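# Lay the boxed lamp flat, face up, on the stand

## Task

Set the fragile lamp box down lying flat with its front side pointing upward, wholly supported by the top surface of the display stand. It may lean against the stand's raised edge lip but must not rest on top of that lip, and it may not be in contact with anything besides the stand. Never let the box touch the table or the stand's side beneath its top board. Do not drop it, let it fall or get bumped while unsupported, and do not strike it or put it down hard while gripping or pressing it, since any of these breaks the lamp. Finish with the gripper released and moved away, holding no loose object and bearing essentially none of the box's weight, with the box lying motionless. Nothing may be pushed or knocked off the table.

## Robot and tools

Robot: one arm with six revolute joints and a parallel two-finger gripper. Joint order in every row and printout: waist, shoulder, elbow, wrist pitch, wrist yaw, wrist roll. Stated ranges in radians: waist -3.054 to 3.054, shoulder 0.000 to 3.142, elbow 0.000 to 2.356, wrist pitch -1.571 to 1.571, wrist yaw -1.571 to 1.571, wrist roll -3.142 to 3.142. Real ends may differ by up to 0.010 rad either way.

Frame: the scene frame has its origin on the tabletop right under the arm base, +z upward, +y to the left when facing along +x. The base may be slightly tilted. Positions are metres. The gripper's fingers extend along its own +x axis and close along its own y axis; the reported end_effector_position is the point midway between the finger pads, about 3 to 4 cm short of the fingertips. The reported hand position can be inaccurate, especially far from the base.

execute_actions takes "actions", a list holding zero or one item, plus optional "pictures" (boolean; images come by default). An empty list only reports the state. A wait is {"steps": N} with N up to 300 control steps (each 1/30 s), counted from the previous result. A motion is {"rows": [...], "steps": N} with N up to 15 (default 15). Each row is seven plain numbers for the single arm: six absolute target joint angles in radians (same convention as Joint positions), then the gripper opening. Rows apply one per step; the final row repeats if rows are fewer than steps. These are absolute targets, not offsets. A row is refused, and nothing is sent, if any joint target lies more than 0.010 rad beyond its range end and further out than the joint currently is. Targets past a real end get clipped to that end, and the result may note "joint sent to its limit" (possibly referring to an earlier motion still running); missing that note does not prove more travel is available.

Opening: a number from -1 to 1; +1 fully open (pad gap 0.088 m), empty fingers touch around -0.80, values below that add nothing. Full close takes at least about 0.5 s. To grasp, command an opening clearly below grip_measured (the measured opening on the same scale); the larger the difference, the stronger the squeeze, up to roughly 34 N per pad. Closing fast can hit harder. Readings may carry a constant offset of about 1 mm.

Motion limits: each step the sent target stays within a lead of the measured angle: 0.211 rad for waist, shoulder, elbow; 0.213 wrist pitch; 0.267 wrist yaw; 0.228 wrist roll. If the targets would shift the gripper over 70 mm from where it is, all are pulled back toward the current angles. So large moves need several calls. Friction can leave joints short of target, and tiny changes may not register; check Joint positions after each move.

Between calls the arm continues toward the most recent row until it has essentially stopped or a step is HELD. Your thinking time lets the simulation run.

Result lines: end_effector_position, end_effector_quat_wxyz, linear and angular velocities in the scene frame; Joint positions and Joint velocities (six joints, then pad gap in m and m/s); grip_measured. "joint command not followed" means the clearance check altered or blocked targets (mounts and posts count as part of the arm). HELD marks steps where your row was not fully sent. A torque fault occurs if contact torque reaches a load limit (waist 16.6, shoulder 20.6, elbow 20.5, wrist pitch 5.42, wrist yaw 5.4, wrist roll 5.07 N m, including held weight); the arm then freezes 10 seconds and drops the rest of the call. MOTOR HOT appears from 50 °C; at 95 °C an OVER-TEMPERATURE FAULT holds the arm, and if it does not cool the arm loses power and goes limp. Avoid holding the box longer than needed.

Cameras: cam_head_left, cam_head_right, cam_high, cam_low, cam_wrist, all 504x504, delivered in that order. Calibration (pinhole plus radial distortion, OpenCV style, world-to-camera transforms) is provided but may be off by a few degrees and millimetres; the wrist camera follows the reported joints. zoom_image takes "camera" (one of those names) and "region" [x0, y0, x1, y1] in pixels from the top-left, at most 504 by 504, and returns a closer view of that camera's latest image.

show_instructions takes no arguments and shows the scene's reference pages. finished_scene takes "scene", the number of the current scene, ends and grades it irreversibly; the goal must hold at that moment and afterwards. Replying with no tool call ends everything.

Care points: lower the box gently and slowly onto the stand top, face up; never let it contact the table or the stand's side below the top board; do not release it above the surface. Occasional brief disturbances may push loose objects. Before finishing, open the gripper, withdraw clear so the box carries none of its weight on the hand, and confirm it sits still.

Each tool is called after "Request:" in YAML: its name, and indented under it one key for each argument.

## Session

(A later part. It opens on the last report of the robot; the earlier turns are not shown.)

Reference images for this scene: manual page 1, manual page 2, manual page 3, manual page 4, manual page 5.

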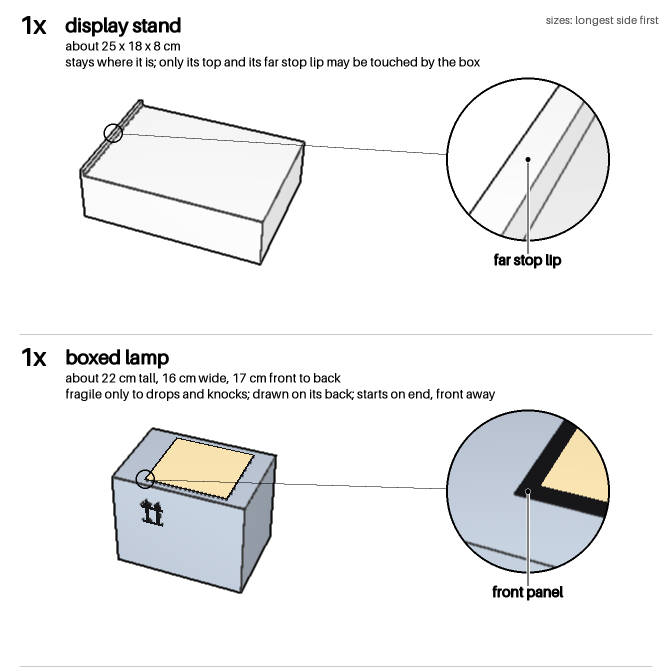

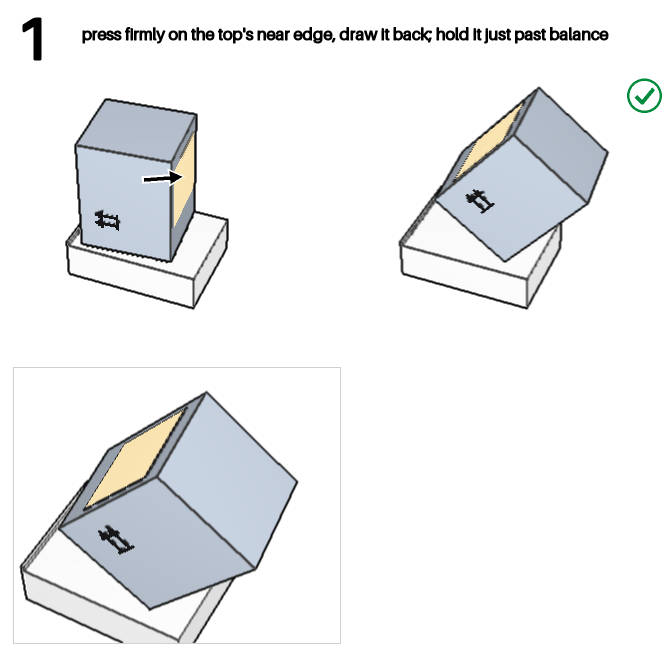

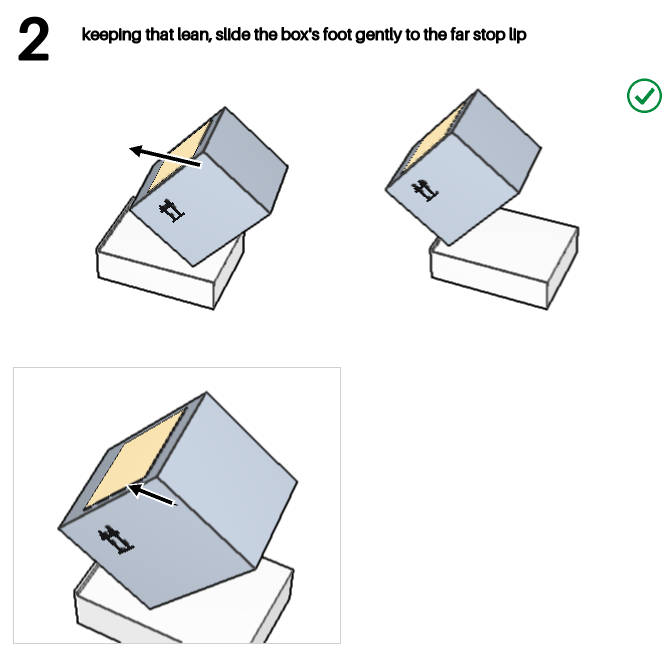

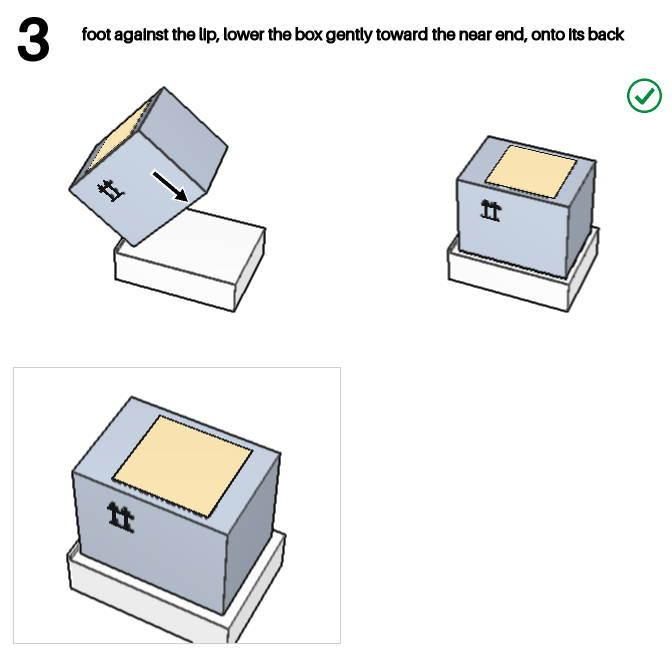

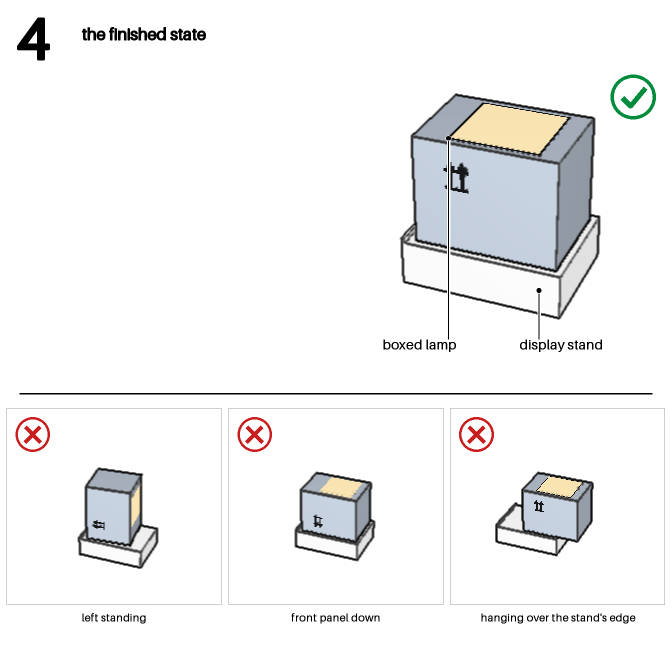

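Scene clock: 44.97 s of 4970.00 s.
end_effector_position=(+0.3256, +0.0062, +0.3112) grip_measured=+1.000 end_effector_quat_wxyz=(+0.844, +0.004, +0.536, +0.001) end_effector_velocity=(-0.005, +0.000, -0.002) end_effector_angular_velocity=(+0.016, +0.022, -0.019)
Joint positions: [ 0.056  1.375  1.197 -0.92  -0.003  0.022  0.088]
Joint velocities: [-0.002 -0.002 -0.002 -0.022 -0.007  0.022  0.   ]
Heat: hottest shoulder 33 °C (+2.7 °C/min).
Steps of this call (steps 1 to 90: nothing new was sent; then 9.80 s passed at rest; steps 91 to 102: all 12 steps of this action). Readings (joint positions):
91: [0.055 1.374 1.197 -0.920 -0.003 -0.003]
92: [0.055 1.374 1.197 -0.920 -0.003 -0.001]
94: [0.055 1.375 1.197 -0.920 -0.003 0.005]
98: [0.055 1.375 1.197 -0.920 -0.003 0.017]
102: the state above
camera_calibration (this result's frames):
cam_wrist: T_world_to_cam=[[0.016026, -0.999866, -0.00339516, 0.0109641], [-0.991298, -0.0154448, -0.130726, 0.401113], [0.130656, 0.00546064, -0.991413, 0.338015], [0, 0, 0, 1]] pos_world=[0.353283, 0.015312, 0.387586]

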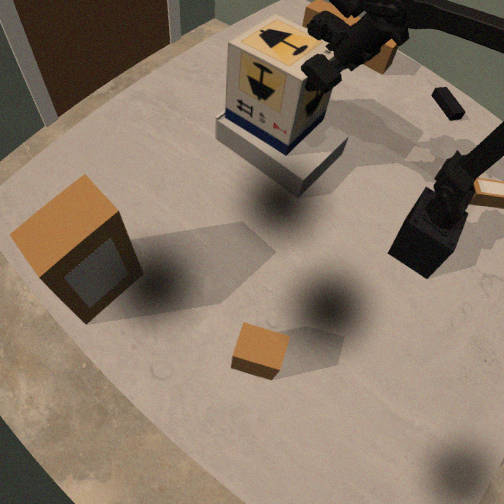

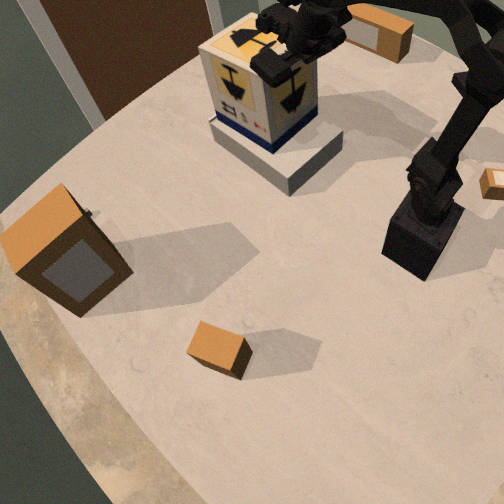

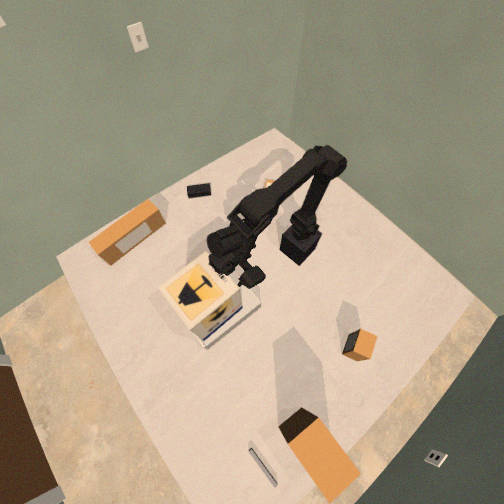

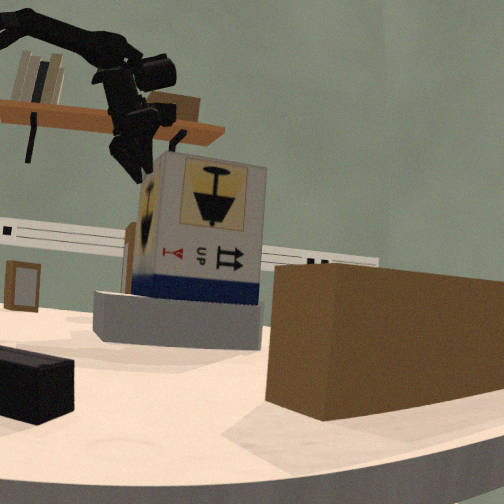

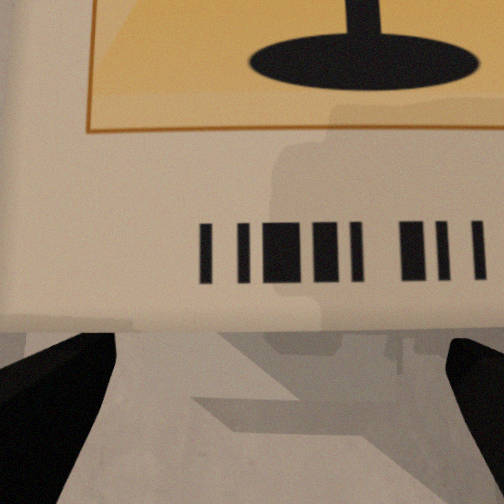

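Request:
execute_actions:
  actions:
    - {"rows": [[0.060,1.3867,1.2086,-0.9168,0,0.0317,1],[0.0611,1.3875,1.2091,-0.9167,0,0.0333,1],[0.0622,1.3882,1.2097,-0.9165,0,0.035,1],[0.0633,1.3889,1.2103,-0.9163,0,0.0367,1],[0.0644,1.3897,1.2108,-0.9162,0,0.0383,1],[0.0655,1.3904,1.2114,-0.916,0,0.04,1],[0.0666,1.3911,1.212,-0.9158,0,0.0417,1],[0.0677,1.3919,1.2125,-0.9157,0,0.0433,1],[0.0688,1.3926,1.2131,-0.9155,0,0.045,1],[0.0699,1.3933,1.2137,-0.9153,0,0.0467,1],[0.071,1.3941,1.2142,-0.9152,0,0.0483,1],[0.0721,1.3948,1.2148,-0.915,0,0.05,1],[0.0732,1.3955,1.2154,-0.9148,0,0.0517,1],[0.0743,1.3963,1.2159,-0.9147,0,0.0533,1],[0.0754,1.397,1.2165,-0.9145,0,0.055,1]], "steps": 15}
  pictures: false

Request:
execute_actions:
  actions:
    - {"rows": [[0.0765,1.3977,1.2171,-0.9143,0,0.0567,1],[0.0776,1.3985,1.2176,-0.9142,0,0.0583,1],[0.0787,1.3992,1.2182,-0.914,0,0.06,1],[0.0798,1.3999,1.2188,-0.9138,0,0.0617,1],[0.0809,1.4007,1.2193,-0.9137,0,0.0633,1],[0.082,1.4014,1.2199,-0.9135,0,0.065,1],[0.0831,1.4021,1.2205,-0.9133,0,0.0667,1],[0.0842,1.4029,1.221,-0.9132,0,0.0683,1],[0.0853,1.4036,1.2216,-0.913,0,0.07,1]], "steps": 15}

Scene clock: 48.07 s of 4970.00 s.
end_effector_position=(+0.3277, +0.0097, +0.3107) grip_measured=+1.000 end_effector_quat_wxyz=(+0.844, +0.011, +0.536, -0.001) end_effector_velocity=(+0.005, +0.010, -0.002) end_effector_angular_velocity=(+0.029, +0.003, -0.016)
Joint positions: [ 0.067  1.384  1.203 -0.918 -0.001  0.046  0.088]
Joint velocities: [ 0.027  0.022  0.012  0.007 -0.007  0.051  0.   ]
Heat: hottest shoulder 33 °C (+2.5 °C/min).
Steps of this call (steps 1 to 15: the robot went on to your last target; steps 16 to 78: nothing new was sent; steps 79 to 93: all 15 steps of this action). Readings (joint positions):
79: [0.056 1.376 1.197 -0.920 -0.003 0.025]
80: [0.057 1.376 1.197 -0.920 -0.003 0.026]
82: [0.057 1.377 1.197 -0.920 -0.003 0.028]
86: [0.060 1.379 1.199 -0.920 -0.002 0.034]
93: the state above

Scene clock: 48.57 s of 4970.00 s.
end_effector_position=(+0.3300, +0.0138, +0.3106) grip_measured=+1.000 end_effector_quat_wxyz=(+0.844, +0.016, +0.536, -0.001) end_effector_velocity=(-0.002, +0.000, -0.002) end_effector_angular_velocity=(+0.015, +0.013, -0.019)
Joint positions: [ 0.08   1.393  1.21  -0.915 -0.     0.065  0.088]
Joint velocities: [-0.002  0.002 -0.002 -0.007 -0.007  0.022  0.   ]
Heat: hottest shoulder 33 °C (+2.5 °C/min).
Steps of this call (steps 1 to 15: all 15 steps of this action). Readings (joint positions):
1: [0.068 1.385 1.204 -0.918 -0.001 0.047]
2: [0.069 1.386 1.204 -0.917 -0.001 0.049]
4: [0.071 1.387 1.205 -0.917 -0.001 0.052]
8: [0.076 1.390 1.208 -0.916 -0.000 0.059]
15: the state above
camera_calibration (this result's frames):
cam_wrist: T_world_to_cam=[[-0.0000711854, -0.999794, -0.0202801, 0.0290329], [-0.991463, 0.00271479, -0.130357, 0.405203], [0.130385, 0.0200977, -0.99126, 0.336679], [0, 0, 0, 1]] pos_world=[0.357848, 0.0211604, 0.387147]

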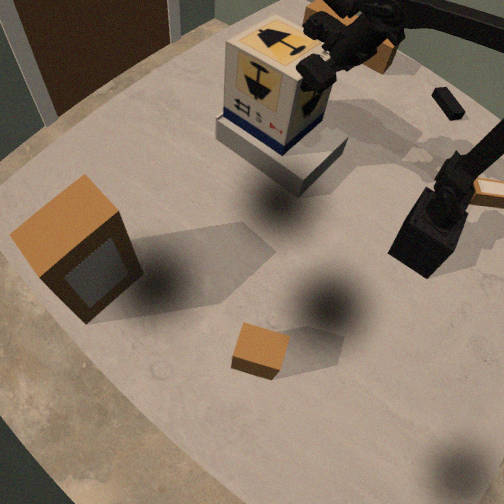

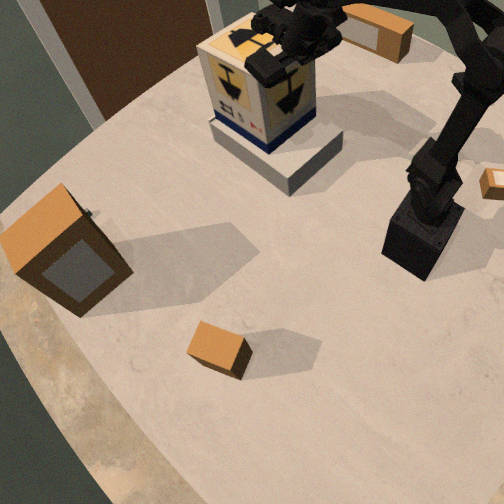

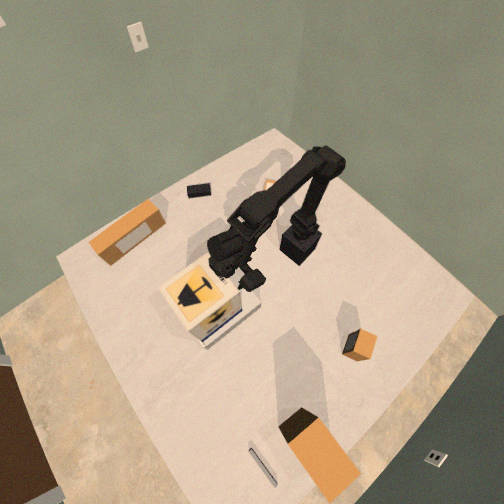

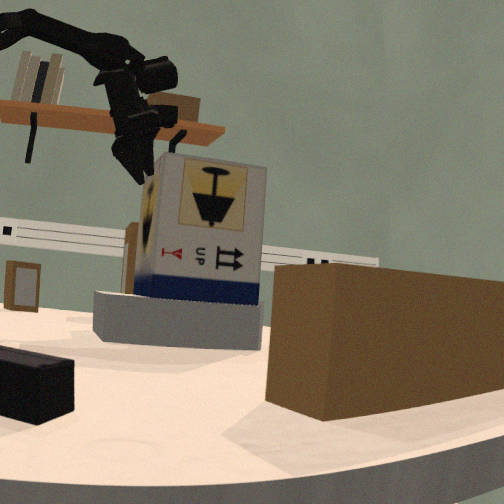

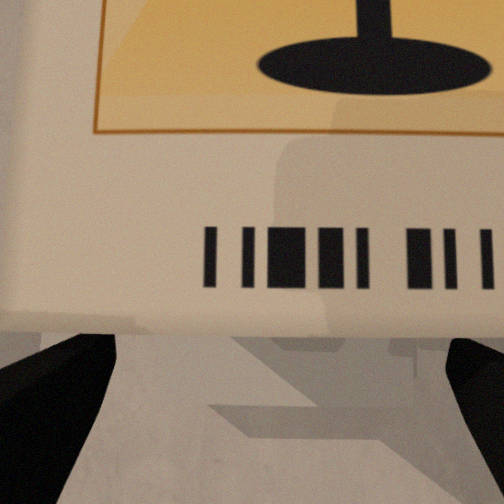

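Request:
zoom_image:
  camera: "cam_head_right"
  region: [190, 80, 360, 210]

Request:
zoom_image:
  camera: "cam_wrist"
  region: [0, 300, 504, 460]

Request:
zoom_image:
  camera: "cam_high"
  region: [140, 240, 280, 360]

Region (190, 80, 360, 210) of cam_head_right's 504x504 image, scaled by 2.965, with more detail than that image has; it fills the top 385 rows of this view, and the rest is white.

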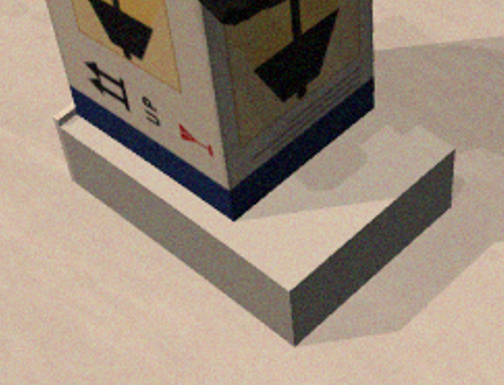

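Region (0, 300, 504, 460) of cam_wrist's 504x504 image, scaled by 1.000; it fills the top 160 rows of this view, and the rest is white.

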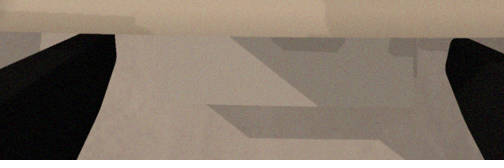

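Region (140, 240, 280, 360) of cam_high's 504x504 image, scaled by 3.600, with more detail than that image has; it fills the top 432 rows of this view, and the rest is white.

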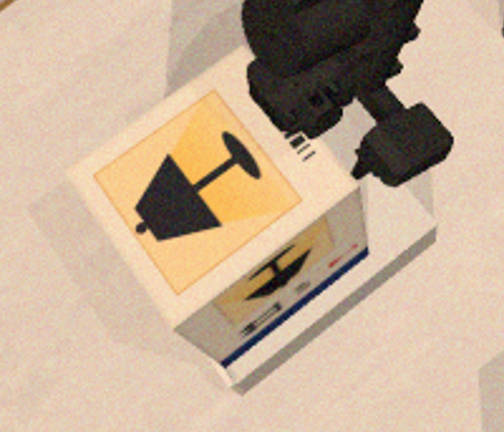

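Request:
execute_actions:
  actions:
    - {"rows": [[0.080,1.396,1.216,-0.922,0,0.066,1],[0.080,1.391,1.213,-0.930,0,0.065,1],[0.080,1.388,1.212,-0.938,0,0.064,1],[0.079,1.386,1.212,-0.946,0,0.062,1],[0.078,1.384,1.214,-0.953,0,0.060,1],[0.0757,1.3835,1.2271,-0.9634,0,0.0567,1],[0.0733,1.383,1.2402,-0.9738,0,0.0533,1],[0.071,1.3825,1.2533,-0.9843,0,0.05,1],[0.0687,1.382,1.2663,-0.9947,0,0.0467,1],[0.0663,1.3815,1.2794,-1.0051,0,0.0433,1],[0.064,1.381,1.2925,-1.0155,0,0.04,1],[0.0617,1.3805,1.3056,-1.0259,0,0.0367,1],[0.0593,1.38,1.3187,-1.0363,0,0.0333,1],[0.057,1.3795,1.3318,-1.0468,0,0.03,1],[0.0547,1.379,1.3448,-1.0572,0,0.0267,1]], "steps": 15}
  pictures: false

Request:
execute_actions:
  actions:
    - {"rows": [[0.0523,1.3785,1.3579,-1.0676,0,0.0233,1],[0.050,1.380,1.371,-1.078,0,0.02,1],[0.049,1.3904,1.3818,-1.0799,0,0.0175,1],[0.048,1.4009,1.3927,-1.0818,0,0.015,1],[0.047,1.4113,1.4035,-1.0836,0,0.0125,1],[0.046,1.4218,1.4143,-1.0855,0,0.01,1],[0.045,1.4322,1.4251,-1.0874,0,0.0075,1],[0.044,1.4426,1.436,-1.0893,0,0.005,1],[0.043,1.4531,1.4468,-1.0911,0,0.0025,1],[0.042,1.4635,1.4576,-1.093,0,0,1],[0.0418,1.4712,1.4618,-1.0891,0,-0.0006,1],[0.0415,1.4789,1.4661,-1.0853,0,-0.0013,1],[0.0413,1.4866,1.4703,-1.0814,0,-0.0019,1],[0.041,1.4943,1.4746,-1.0775,0,-0.0025,1],[0.0408,1.5019,1.4788,-1.0736,0,-0.0031,1]], "steps": 15}
  pictures: false

Request:
execute_actions:
  actions:
    - {"rows": [[0.0405,1.5096,1.483,-1.0698,0,-0.0038,1],[0.0403,1.5173,1.4873,-1.0659,0,-0.0044,1],[0.040,1.525,1.4915,-1.062,0,-0.005,1]], "steps": 11}

Scene clock: 58.13 s of 4970.00 s.
end_effector_position=(+0.3240, +0.0091, +0.3307) grip_measured=+1.000 end_effector_quat_wxyz=(+0.839, +0.009, +0.544, -0.001) end_effector_velocity=(-0.002, -0.021, +0.111) end_effector_angular_velocity=(-0.032, -0.086, +0.019)
Joint positions: [ 0.066  1.39   1.294 -1.022 -0.     0.041  0.088]
Joint velocities: [-0.071 -0.032  0.383 -0.33  -0.007 -0.095  0.   ]
Heat: hottest shoulder 33 °C (+2.1 °C/min).
Steps of this call (steps 1 to 15: the robot went on to your last target; steps 16 to 90: nothing new was sent; then 6.07 s passed at rest; steps 91 to 105: all 15 steps of this action). Readings (joint positions):
91: [0.081 1.393 1.210 -0.915 -0.000 0.066]
92: [0.081 1.393 1.210 -0.916 -0.000 0.066]
94: [0.081 1.393 1.210 -0.926 -0.000 0.066]
98: [0.080 1.393 1.217 -0.957 -0.000 0.062]
105: the state above

Scene clock: 58.63 s of 4970.00 s.
end_effector_position=(+0.3447, +0.0029, +0.3548) grip_measured=+1.000 end_effector_quat_wxyz=(+0.844, -0.002, +0.536, +0.000) end_effector_velocity=(+0.059, -0.007, -0.028) end_effector_angular_velocity=(-0.023, +0.071, +0.013)
Joint positions: [ 0.046  1.465  1.45  -1.083 -0.     0.004  0.088]
Joint velocities: [-0.017  0.256  0.149  0.037  0.007 -0.037  0.   ]
Heat: hottest shoulder 33 °C (+2.0 °C/min).
Steps of this call (steps 1 to 15: all 15 steps of this action). Readings (joint positions):
1: [0.064 1.389 1.307 -1.033 -0.000 0.037]
2: [0.061 1.389 1.320 -1.043 -0.000 0.034]
4: [0.057 1.388 1.344 -1.058 -0.000 0.028]
8: [0.052 1.401 1.392 -1.076 -0.000 0.017]
15: the state above

Scene clock: 59.00 s of 4970.00 s.
end_effector_position=(+0.3579, +0.0023, +0.3509) grip_measured=+1.000 end_effector_quat_wxyz=(+0.844, -0.003, +0.536, +0.001) end_effector_velocity=(+0.003, -0.001, +0.003) end_effector_angular_velocity=(+0.003, -0.002, +0.002)
Joint positions: [ 0.044  1.512  1.479 -1.065 -0.    -0.001  0.088]
Joint velocities: [-0.007  0.012  0.022 -0.007 -0.007 -0.007  0.   ]
Heat: hottest shoulder 33 °C (+2.0 °C/min).
Steps of this call (steps 1 to 11: all 11 steps of this action). Readings (joint positions):
1: [0.045 1.473 1.455 -1.080 -0.000 0.003]
2: [0.045 1.482 1.460 -1.077 -0.000 0.002]
4: [0.045 1.496 1.469 -1.070 -0.000 0.001]
8: [0.044 1.510 1.476 -1.066 -0.000 -0.001]
11: the state above
camera_calibration (this result's frames):
cam_wrist: T_world_to_cam=[[0.0241284, -0.999666, 0.00931106, -0.000673983], [-0.991117, -0.0251385, -0.130594, 0.438196], [0.130785, -0.00607732, -0.991392, 0.373102], [0, 0, 0, 1]] pos_world=[0.385524, 0.0126093, 0.427123]

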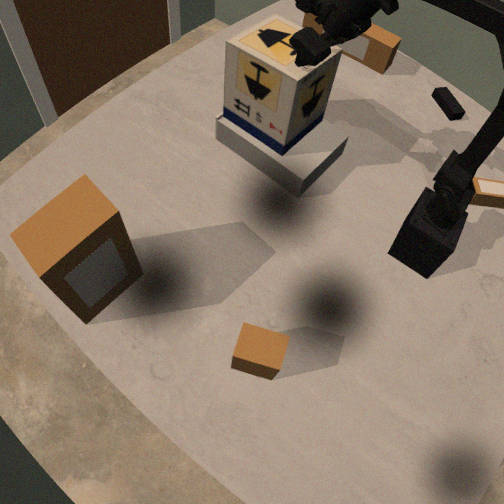

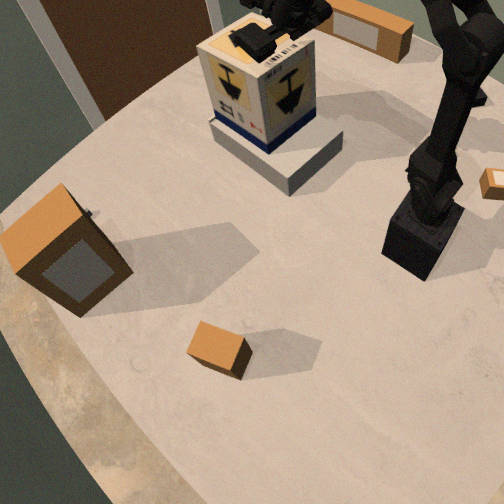

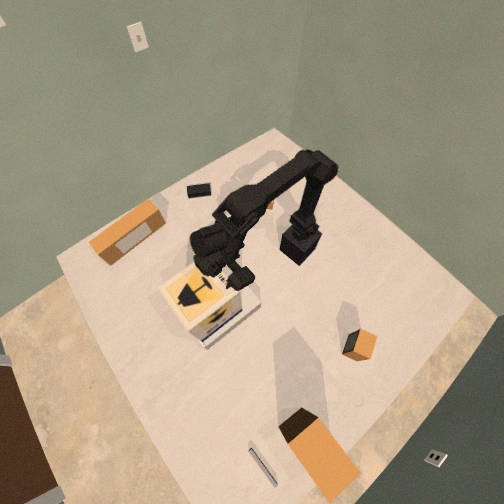

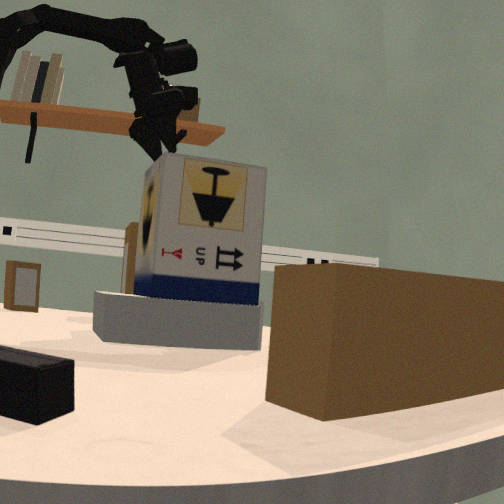

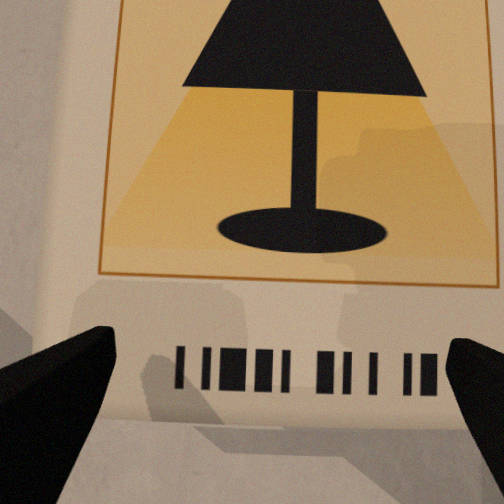

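Request:
execute_actions:
  actions:
    - {"rows": [[0.040,1.525,1.478,-1.063,0,-0.003,1],[0.040,1.525,1.466,-1.063,0,-0.003,1],[0.040,1.525,1.4625,-1.0599,0,-0.003,1],[0.040,1.525,1.459,-1.0568,0,-0.003,1],[0.040,1.525,1.4556,-1.0538,0,-0.003,1],[0.040,1.525,1.4521,-1.0507,0,-0.003,1],[0.040,1.525,1.4487,-1.0476,0,-0.003,1],[0.040,1.525,1.4452,-1.0445,0,-0.003,1],[0.040,1.525,1.4418,-1.0415,0,-0.003,1],[0.040,1.525,1.4383,-1.0384,0,-0.003,1],[0.040,1.525,1.4348,-1.0353,0,-0.003,1],[0.040,1.525,1.4314,-1.0322,0,-0.003,1],[0.040,1.525,1.4289,-1.03,0,-0.003,1],[0.040,1.525,1.4269,-1.0282,0,-0.003,1],[0.040,1.525,1.4251,-1.0266,0,-0.003,1]], "steps": 15}
  pictures: false

Request:
execute_actions:
  actions:
    - {"rows": [[0.040,1.525,1.4233,-1.025,0,-0.003,1],[0.040,1.525,1.4215,-1.0234,0,-0.003,1],[0.040,1.525,1.4197,-1.0218,0,-0.003,1],[0.040,1.525,1.4179,-1.0202,0,-0.003,1],[0.040,1.525,1.4161,-1.0186,0,-0.003,1],[0.040,1.525,1.4143,-1.017,0,-0.003,1],[0.040,1.525,1.4125,-1.0154,0,-0.003,1],[0.040,1.525,1.4107,-1.0138,0,-0.003,1],[0.040,1.525,1.4089,-1.0122,0,-0.003,1],[0.040,1.525,1.4071,-1.0106,0,-0.003,1],[0.040,1.525,1.4053,-1.009,0,-0.003,1],[0.040,1.525,1.4035,-1.0074,0,-0.003,1],[0.040,1.525,1.4017,-1.0058,0,-0.003,1],[0.040,1.525,1.3999,-1.0042,0,-0.003,1],[0.040,1.525,1.3981,-1.0026,0,-0.003,1]], "steps": 15}
  pictures: false

Scene clock: 61.80 s of 4970.00 s.
end_effector_position=(+0.3587, +0.0022, +0.3418) grip_measured=+1.000 end_effector_quat_wxyz=(+0.843, -0.003, +0.538, +0.001) end_effector_velocity=(-0.003, +0.000, -0.024) end_effector_angular_velocity=(+0.003, +0.032, +0.007)
Joint positions: [ 0.044  1.514  1.446 -1.036 -0.    -0.002  0.088]
Joint velocities: [-0.002  0.002 -0.081  0.051 -0.007 -0.007  0.   ]
Heat: hottest shoulder 33 °C (+1.0 °C/min).
Steps of this call (steps 1 to 15: the robot went on to your last target; steps 16 to 69: nothing new was sent; steps 70 to 84: all 15 steps of this action). Readings (joint positions):
70: [0.044 1.514 1.481 -1.064 -0.000 -0.002]
71: [0.044 1.514 1.481 -1.064 -0.000 -0.002]
73: [0.044 1.514 1.480 -1.063 -0.000 -0.002]
77: [0.044 1.514 1.471 -1.054 -0.000 -0.002]
84: the state above

Scene clock: 62.30 s of 4970.00 s.
end_effector_position=(+0.3597, +0.0025, +0.3383) grip_measured=+1.000 end_effector_quat_wxyz=(+0.844, -0.003, +0.536, +0.002) end_effector_velocity=(-0.003, +0.001, -0.003) end_effector_angular_velocity=(+0.017, -0.017, +0.009)
Joint positions: [ 0.044  1.512  1.429 -1.015 -0.003 -0.002  0.088]
Joint velocities: [-0.007 -0.027 -0.046  0.037 -0.022 -0.007  0.   ]
Heat: hottest shoulder 33 °C (+1.0 °C/min).
Steps of this call (steps 1 to 15: all 15 steps of this action). Readings (joint positions):
1: [0.044 1.514 1.444 -1.034 -0.001 -0.002]
2: [0.044 1.514 1.443 -1.033 -0.001 -0.002]
4: [0.044 1.514 1.440 -1.030 -0.001 -0.002]
8: [0.044 1.514 1.436 -1.025 -0.002 -0.002]
15: the state above

Request:
execute_actions:
  actions:
    - {"rows": [[0.040,1.5264,1.3952,-1.0069,0,-0.003,1],[0.040,1.5278,1.3923,-1.0112,0,-0.003,1],[0.040,1.5291,1.3894,-1.0155,0,-0.003,1],[0.040,1.5305,1.3866,-1.0198,0,-0.003,1],[0.040,1.5319,1.3837,-1.0241,0,-0.003,1],[0.040,1.5333,1.3808,-1.0284,0,-0.003,1],[0.040,1.5346,1.3779,-1.0327,0,-0.003,1],[0.040,1.536,1.375,-1.037,0,-0.003,1]], "steps": 10}
  pictures: false

Request:
execute_actions:
  actions:
    - {"rows": [[0.040,1.5339,1.3728,-1.0361,0,-0.003,1],[0.040,1.5296,1.3685,-1.0344,0,-0.003,1],[0.040,1.5232,1.362,-1.0319,0,-0.003,1],[0.040,1.5154,1.3541,-1.0287,0,-0.003,1],[0.040,1.5076,1.3462,-1.0256,0,-0.003,1],[0.040,1.4998,1.3382,-1.0225,0,-0.003,1],[0.040,1.492,1.3303,-1.0193,0,-0.003,1],[0.040,1.4842,1.3224,-1.0162,0,-0.003,1],[0.040,1.4764,1.3145,-1.013,0,-0.003,1],[0.040,1.4686,1.3065,-1.0099,0,-0.003,1],[0.040,1.4607,1.2986,-1.0068,0,-0.003,1],[0.040,1.4529,1.2907,-1.0036,0,-0.003,1],[0.040,1.4451,1.2828,-1.0005,0,-0.003,1],[0.040,1.4373,1.2748,-0.9973,0,-0.003,1],[0.040,1.4295,1.2669,-0.9942,0,-0.003,1]], "steps": 15}
  pictures: false

Request:
execute_actions:
  actions:
    - {"rows": [[0.040,1.4224,1.2599,-0.9916,0,-0.003,1],[0.040,1.4152,1.2529,-0.989,0,-0.003,1],[0.040,1.4081,1.2459,-0.9864,0,-0.003,1],[0.040,1.4009,1.2389,-0.9838,0,-0.003,1],[0.040,1.3938,1.2319,-0.9812,0,-0.003,1],[0.040,1.3867,1.2249,-0.9786,0,-0.003,1],[0.040,1.3795,1.2179,-0.976,0,-0.003,1],[0.040,1.3724,1.2108,-0.9733,0,-0.003,1],[0.040,1.3652,1.2038,-0.9707,0,-0.003,1],[0.040,1.3581,1.1968,-0.9681,0,-0.003,1],[0.040,1.351,1.1898,-0.9655,0,-0.003,1],[0.040,1.3438,1.1828,-0.9629,0,-0.003,1],[0.040,1.3367,1.1758,-0.9603,0,-0.003,1],[0.040,1.3295,1.1688,-0.9577,0,-0.003,1],[0.040,1.3224,1.1618,-0.9551,0,-0.003,1]], "steps": 15}

Scene clock: 72.90 s of 4970.00 s.
end_effector_position=(+0.3584, +0.0025, +0.3365) grip_measured=+1.000 end_effector_quat_wxyz=(+0.843, -0.003, +0.538, +0.002) end_effector_velocity=(-0.008, -0.002, -0.003) end_effector_angular_velocity=(+0.009, +0.037, -0.011)
Joint positions: [ 0.044  1.509  1.419 -1.013 -0.003 -0.002  0.088]
Joint velocities: [-0.007 -0.002 -0.002 -0.037 -0.007  0.007  0.   ]
Heat: hottest shoulder 34 °C (+1.0 °C/min).
Steps of this call (steps 1 to 15: the robot went on to your last target; steps 16 to 90: nothing new was sent; then 7.27 s passed at rest; steps 91 to 100: all 10 steps of this action). Readings (joint positions):
91: [0.044 1.509 1.423 -1.010 -0.003 -0.002]
92: [0.044 1.509 1.423 -1.010 -0.003 -0.002]
94: [0.044 1.509 1.422 -1.010 -0.003 -0.002]
98: [0.044 1.509 1.419 -1.011 -0.003 -0.002]
100: the state above

Scene clock: 73.40 s of 4970.00 s.
end_effector_position=(+0.3428, +0.0024, +0.3359) grip_measured=+1.000 end_effector_quat_wxyz=(+0.849, -0.003, +0.529, +0.002) end_effector_velocity=(-0.046, +0.002, -0.000) end_effector_angular_velocity=(-0.003, -0.076, +0.026)
Joint positions: [ 0.044  1.434  1.339 -0.987 -0.003 -0.002  0.088]
Joint velocities: [ 0.002 -0.232 -0.237  0.081 -0.007 -0.022  0.   ]
Heat: hottest shoulder 34 °C (+1.0 °C/min).
Steps of this call (steps 1 to 15: all 15 steps of this action). Readings (joint positions):
1: [0.044 1.509 1.419 -1.013 -0.003 -0.002]
2: [0.044 1.509 1.419 -1.013 -0.003 -0.002]
4: [0.044 1.507 1.415 -1.011 -0.003 -0.002]
8: [0.044 1.485 1.393 -1.005 -0.003 -0.002]
15: the state above

Scene clock: 73.90 s of 4970.00 s.
end_effector_position=(+0.3219, +0.0023, +0.3346) grip_measured=+1.000 end_effector_quat_wxyz=(+0.858, -0.003, +0.513, +0.002) end_effector_velocity=(-0.043, +0.000, -0.004) end_effector_angular_velocity=(+0.010, -0.071, -0.005)
Joint positions: [ 0.044  1.326  1.23  -0.949 -0.002 -0.002  0.088]
Joint velocities: [-0.002 -0.217 -0.212  0.066 -0.007  0.007  0.   ]
Heat: hottest shoulder 33 °C (+0.0 °C/min).
Steps of this call (steps 1 to 15: all 15 steps of this action). Readings (joint positions):
1: [0.044 1.426 1.332 -0.984 -0.003 -0.002]
2: [0.044 1.419 1.324 -0.982 -0.003 -0.002]
4: [0.044 1.405 1.309 -0.976 -0.003 -0.002]
8: [0.044 1.376 1.280 -0.966 -0.002 -0.002]
15: the state above
camera_calibration (this result's frames):
cam_wrist: T_world_to_cam=[[0.0248552, -0.999655, 0.00854861, 0.000384635], [-0.982773, -0.0260002, -0.182981, 0.41518], [0.18314, -0.00385331, -0.983079, 0.342014], [0, 0, 0, 1]] pos_world=[0.345381, 0.0124971, 0.412194]

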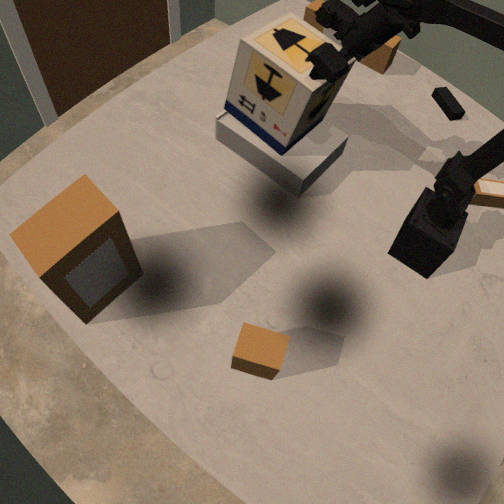

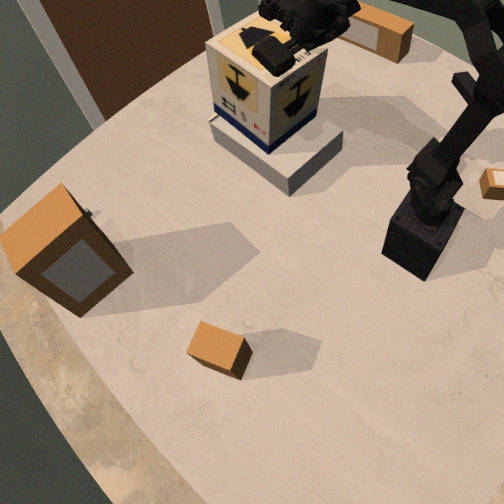

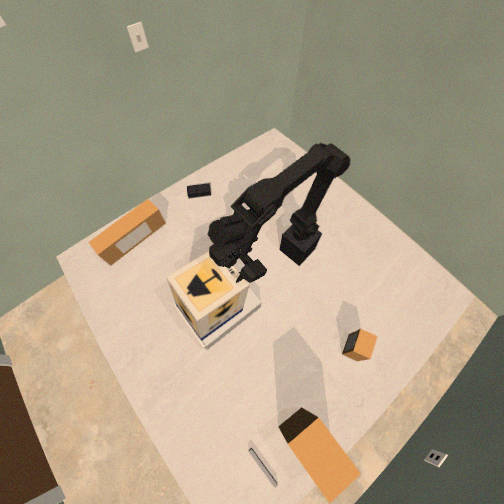

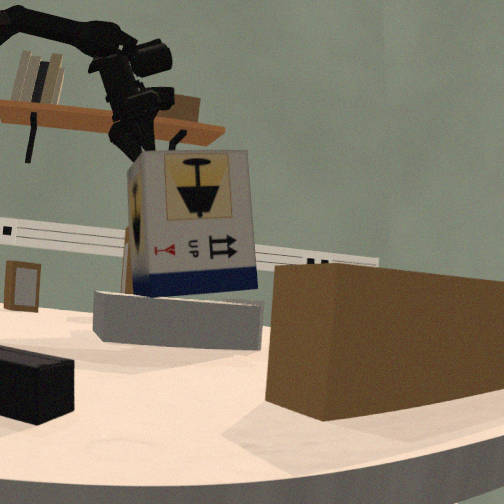

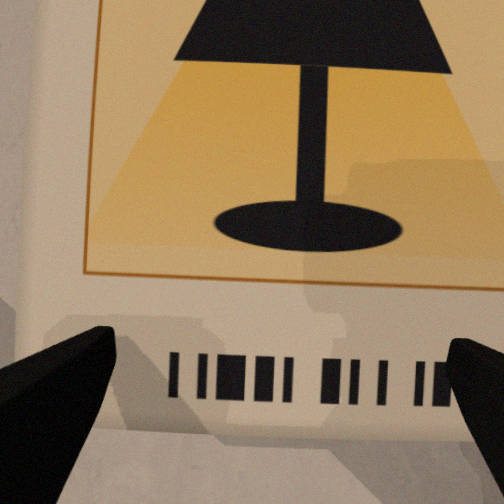

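Request:
execute_actions:
  actions:
    - {"rows": [[0.040,1.319,1.1586,-0.954,0,-0.003,1],[0.040,1.313,1.153,-0.9521,0,-0.003,1],[0.040,1.3054,1.1459,-0.9497,0,-0.003,1],[0.040,1.2978,1.1388,-0.9472,0,-0.003,1],[0.040,1.2902,1.1317,-0.9448,0,-0.003,1],[0.040,1.2825,1.1246,-0.9424,0,-0.003,1],[0.040,1.2749,1.1175,-0.9399,0,-0.003,1],[0.040,1.2673,1.1104,-0.9375,0,-0.003,1],[0.040,1.2597,1.1034,-0.9351,0,-0.003,1],[0.040,1.2521,1.0963,-0.9326,0,-0.003,1],[0.040,1.2445,1.0892,-0.9302,0,-0.003,1],[0.040,1.2368,1.0821,-0.9278,0,-0.003,1],[0.040,1.2292,1.075,-0.9254,0,-0.003,1],[0.040,1.2216,1.0679,-0.9229,0,-0.003,1],[0.040,1.214,1.0608,-0.9205,0,-0.003,1]], "steps": 15}
  pictures: false

Request:
execute_actions:
  actions:
    - {"rows": [[0.040,1.2066,1.0542,-0.9184,0,-0.003,1],[0.040,1.1991,1.0476,-0.9164,0,-0.003,1],[0.040,1.1917,1.041,-0.9143,0,-0.003,1],[0.040,1.1842,1.0344,-0.9122,0,-0.003,1],[0.040,1.1768,1.0278,-0.9101,0,-0.003,1],[0.040,1.1694,1.0212,-0.9081,0,-0.003,1],[0.040,1.1619,1.0146,-0.906,0,-0.003,1],[0.040,1.1545,1.008,-0.9039,0,-0.003,1],[0.040,1.147,1.0014,-0.9018,0,-0.003,1],[0.040,1.1396,0.9948,-0.8998,0,-0.003,1],[0.040,1.1322,0.9882,-0.8977,0,-0.003,1],[0.040,1.1247,0.9816,-0.8956,0,-0.003,1],[0.040,1.1173,0.975,-0.8935,0,-0.003,1],[0.040,1.1098,0.9684,-0.8915,0,-0.003,1],[0.040,1.1024,0.9618,-0.8894,0,-0.003,1]], "steps": 15}
  pictures: false

Request:
execute_actions:
  actions:
    - {"rows": [[0.040,1.0947,0.9555,-0.8877,0,-0.003,1],[0.040,1.087,0.9491,-0.886,0,-0.003,1],[0.040,1.0793,0.9428,-0.8843,0,-0.003,1],[0.040,1.0717,0.9364,-0.8826,0,-0.003,1],[0.040,1.064,0.9301,-0.8809,0,-0.003,1],[0.040,1.0563,0.9237,-0.8792,0,-0.003,1],[0.040,1.0486,0.9174,-0.8775,0,-0.003,1],[0.040,1.0409,0.911,-0.8757,0,-0.003,1],[0.040,1.0332,0.9047,-0.874,0,-0.003,1],[0.040,1.0255,0.8983,-0.8723,0,-0.003,1],[0.040,1.0178,0.892,-0.8706,0,-0.003,1],[0.040,1.0102,0.8856,-0.8689,0,-0.003,1],[0.040,1.0025,0.8793,-0.8672,0,-0.003,1],[0.040,0.9948,0.8729,-0.8655,0,-0.003,1],[0.040,0.9871,0.8666,-0.8638,0,-0.003,1]], "steps": 15}

Scene clock: 76.30 s of 4970.00 s.
end_effector_position=(+0.3017, +0.0022, +0.3317) grip_measured=+1.000 end_effector_quat_wxyz=(+0.867, -0.003, +0.498, +0.002) end_effector_velocity=(-0.045, -0.003, -0.008) end_effector_angular_velocity=(-0.003, -0.066, -0.017)
Joint positions: [ 0.044  1.221  1.127 -0.916 -0.002 -0.002  0.088]
Joint velocities: [-0.007 -0.227 -0.212  0.051  0.007  0.007  0.   ]
Heat: hottest shoulder 33 °C (+0.0 °C/min).
Steps of this call (steps 1 to 30: the robot went on to your last target; steps 31 to 57: nothing new was sent; steps 58 to 72: all 15 steps of this action). Readings (joint positions):
58: [0.044 1.303 1.207 -0.940 -0.002 -0.002]
59: [0.044 1.302 1.205 -0.939 -0.002 -0.002]
61: [0.044 1.295 1.199 -0.937 -0.002 -0.002]
65: [0.044 1.271 1.175 -0.931 -0.002 -0.002]
72: the state above

Scene clock: 76.80 s of 4970.00 s.
end_effector_position=(+0.2811, +0.0021, +0.3271) grip_measured=+1.000 end_effector_quat_wxyz=(+0.876, -0.003, +0.482, +0.002) end_effector_velocity=(-0.044, +0.004, -0.012) end_effector_angular_velocity=(+0.015, -0.061, +0.021)
Joint positions: [ 0.044  1.11   1.024 -0.887 -0.002 -0.002  0.088]
Joint velocities: [ 0.002 -0.227 -0.203  0.037 -0.022 -0.007  0.   ]
Heat: hottest shoulder 33 °C (+0.0 °C/min).
Steps of this call (steps 1 to 15: all 15 steps of this action). Readings (joint positions):
1: [0.044 1.213 1.120 -0.914 -0.002 -0.002]
2: [0.044 1.206 1.113 -0.912 -0.002 -0.002]
4: [0.044 1.191 1.099 -0.908 -0.002 -0.002]
8: [0.044 1.162 1.071 -0.900 -0.002 -0.002]
15: the state above

Scene clock: 77.30 s of 4970.00 s.
end_effector_position=(+0.2613, +0.0020, +0.3210) grip_measured=+1.000 end_effector_quat_wxyz=(+0.885, -0.003, +0.466, +0.002) end_effector_velocity=(-0.041, +0.002, -0.017) end_effector_angular_velocity=(+0.022, -0.061, +0.004)
Joint positions: [ 0.044  0.998  0.924 -0.862 -0.002 -0.002  0.088]
Joint velocities: [-0.002 -0.227 -0.203  0.037 -0.022  0.007  0.   ]
Heat: hottest shoulder 33 °C (+0.0 °C/min).
Steps of this call (steps 1 to 15: all 15 steps of this action). Readings (joint positions):
1: [0.044 1.103 1.017 -0.885 -0.002 -0.002]
2: [0.044 1.096 1.011 -0.883 -0.002 -0.002]
4: [0.044 1.081 0.997 -0.880 -0.002 -0.002]
8: [0.044 1.051 0.970 -0.873 -0.002 -0.002]
15: the state above
camera_calibration (this result's frames):
cam_wrist: T_world_to_cam=[[0.0240186, -0.999649, 0.0111519, 0.00106062], [-0.956999, -0.0262168, -0.288905, 0.380404], [0.289096, -0.00373329, -0.957293, 0.303777], [0, 0, 0, 1]] pos_world=[0.2762, 0.0121673, 0.400692]

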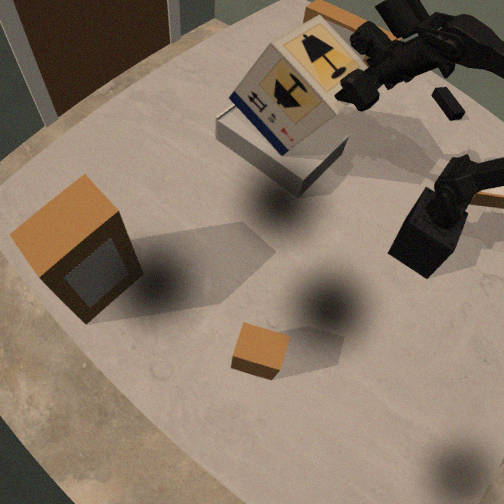

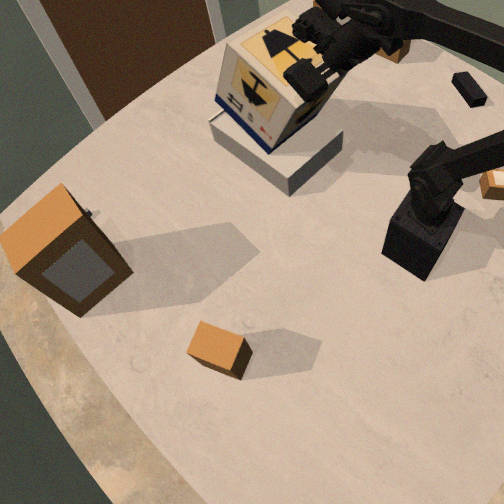

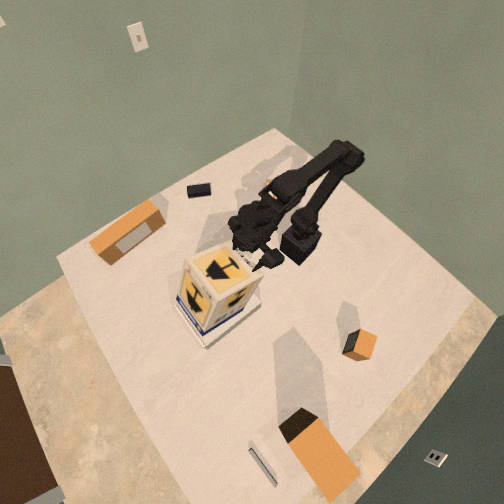

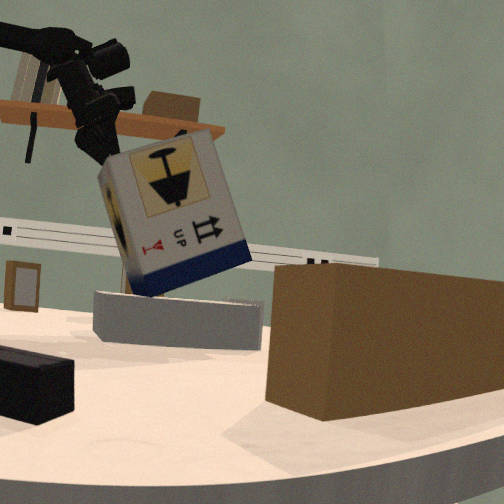

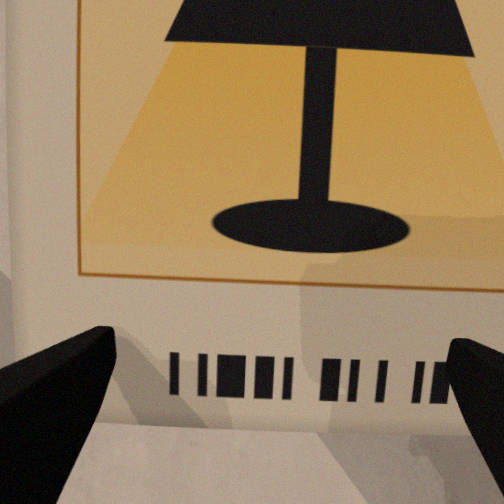

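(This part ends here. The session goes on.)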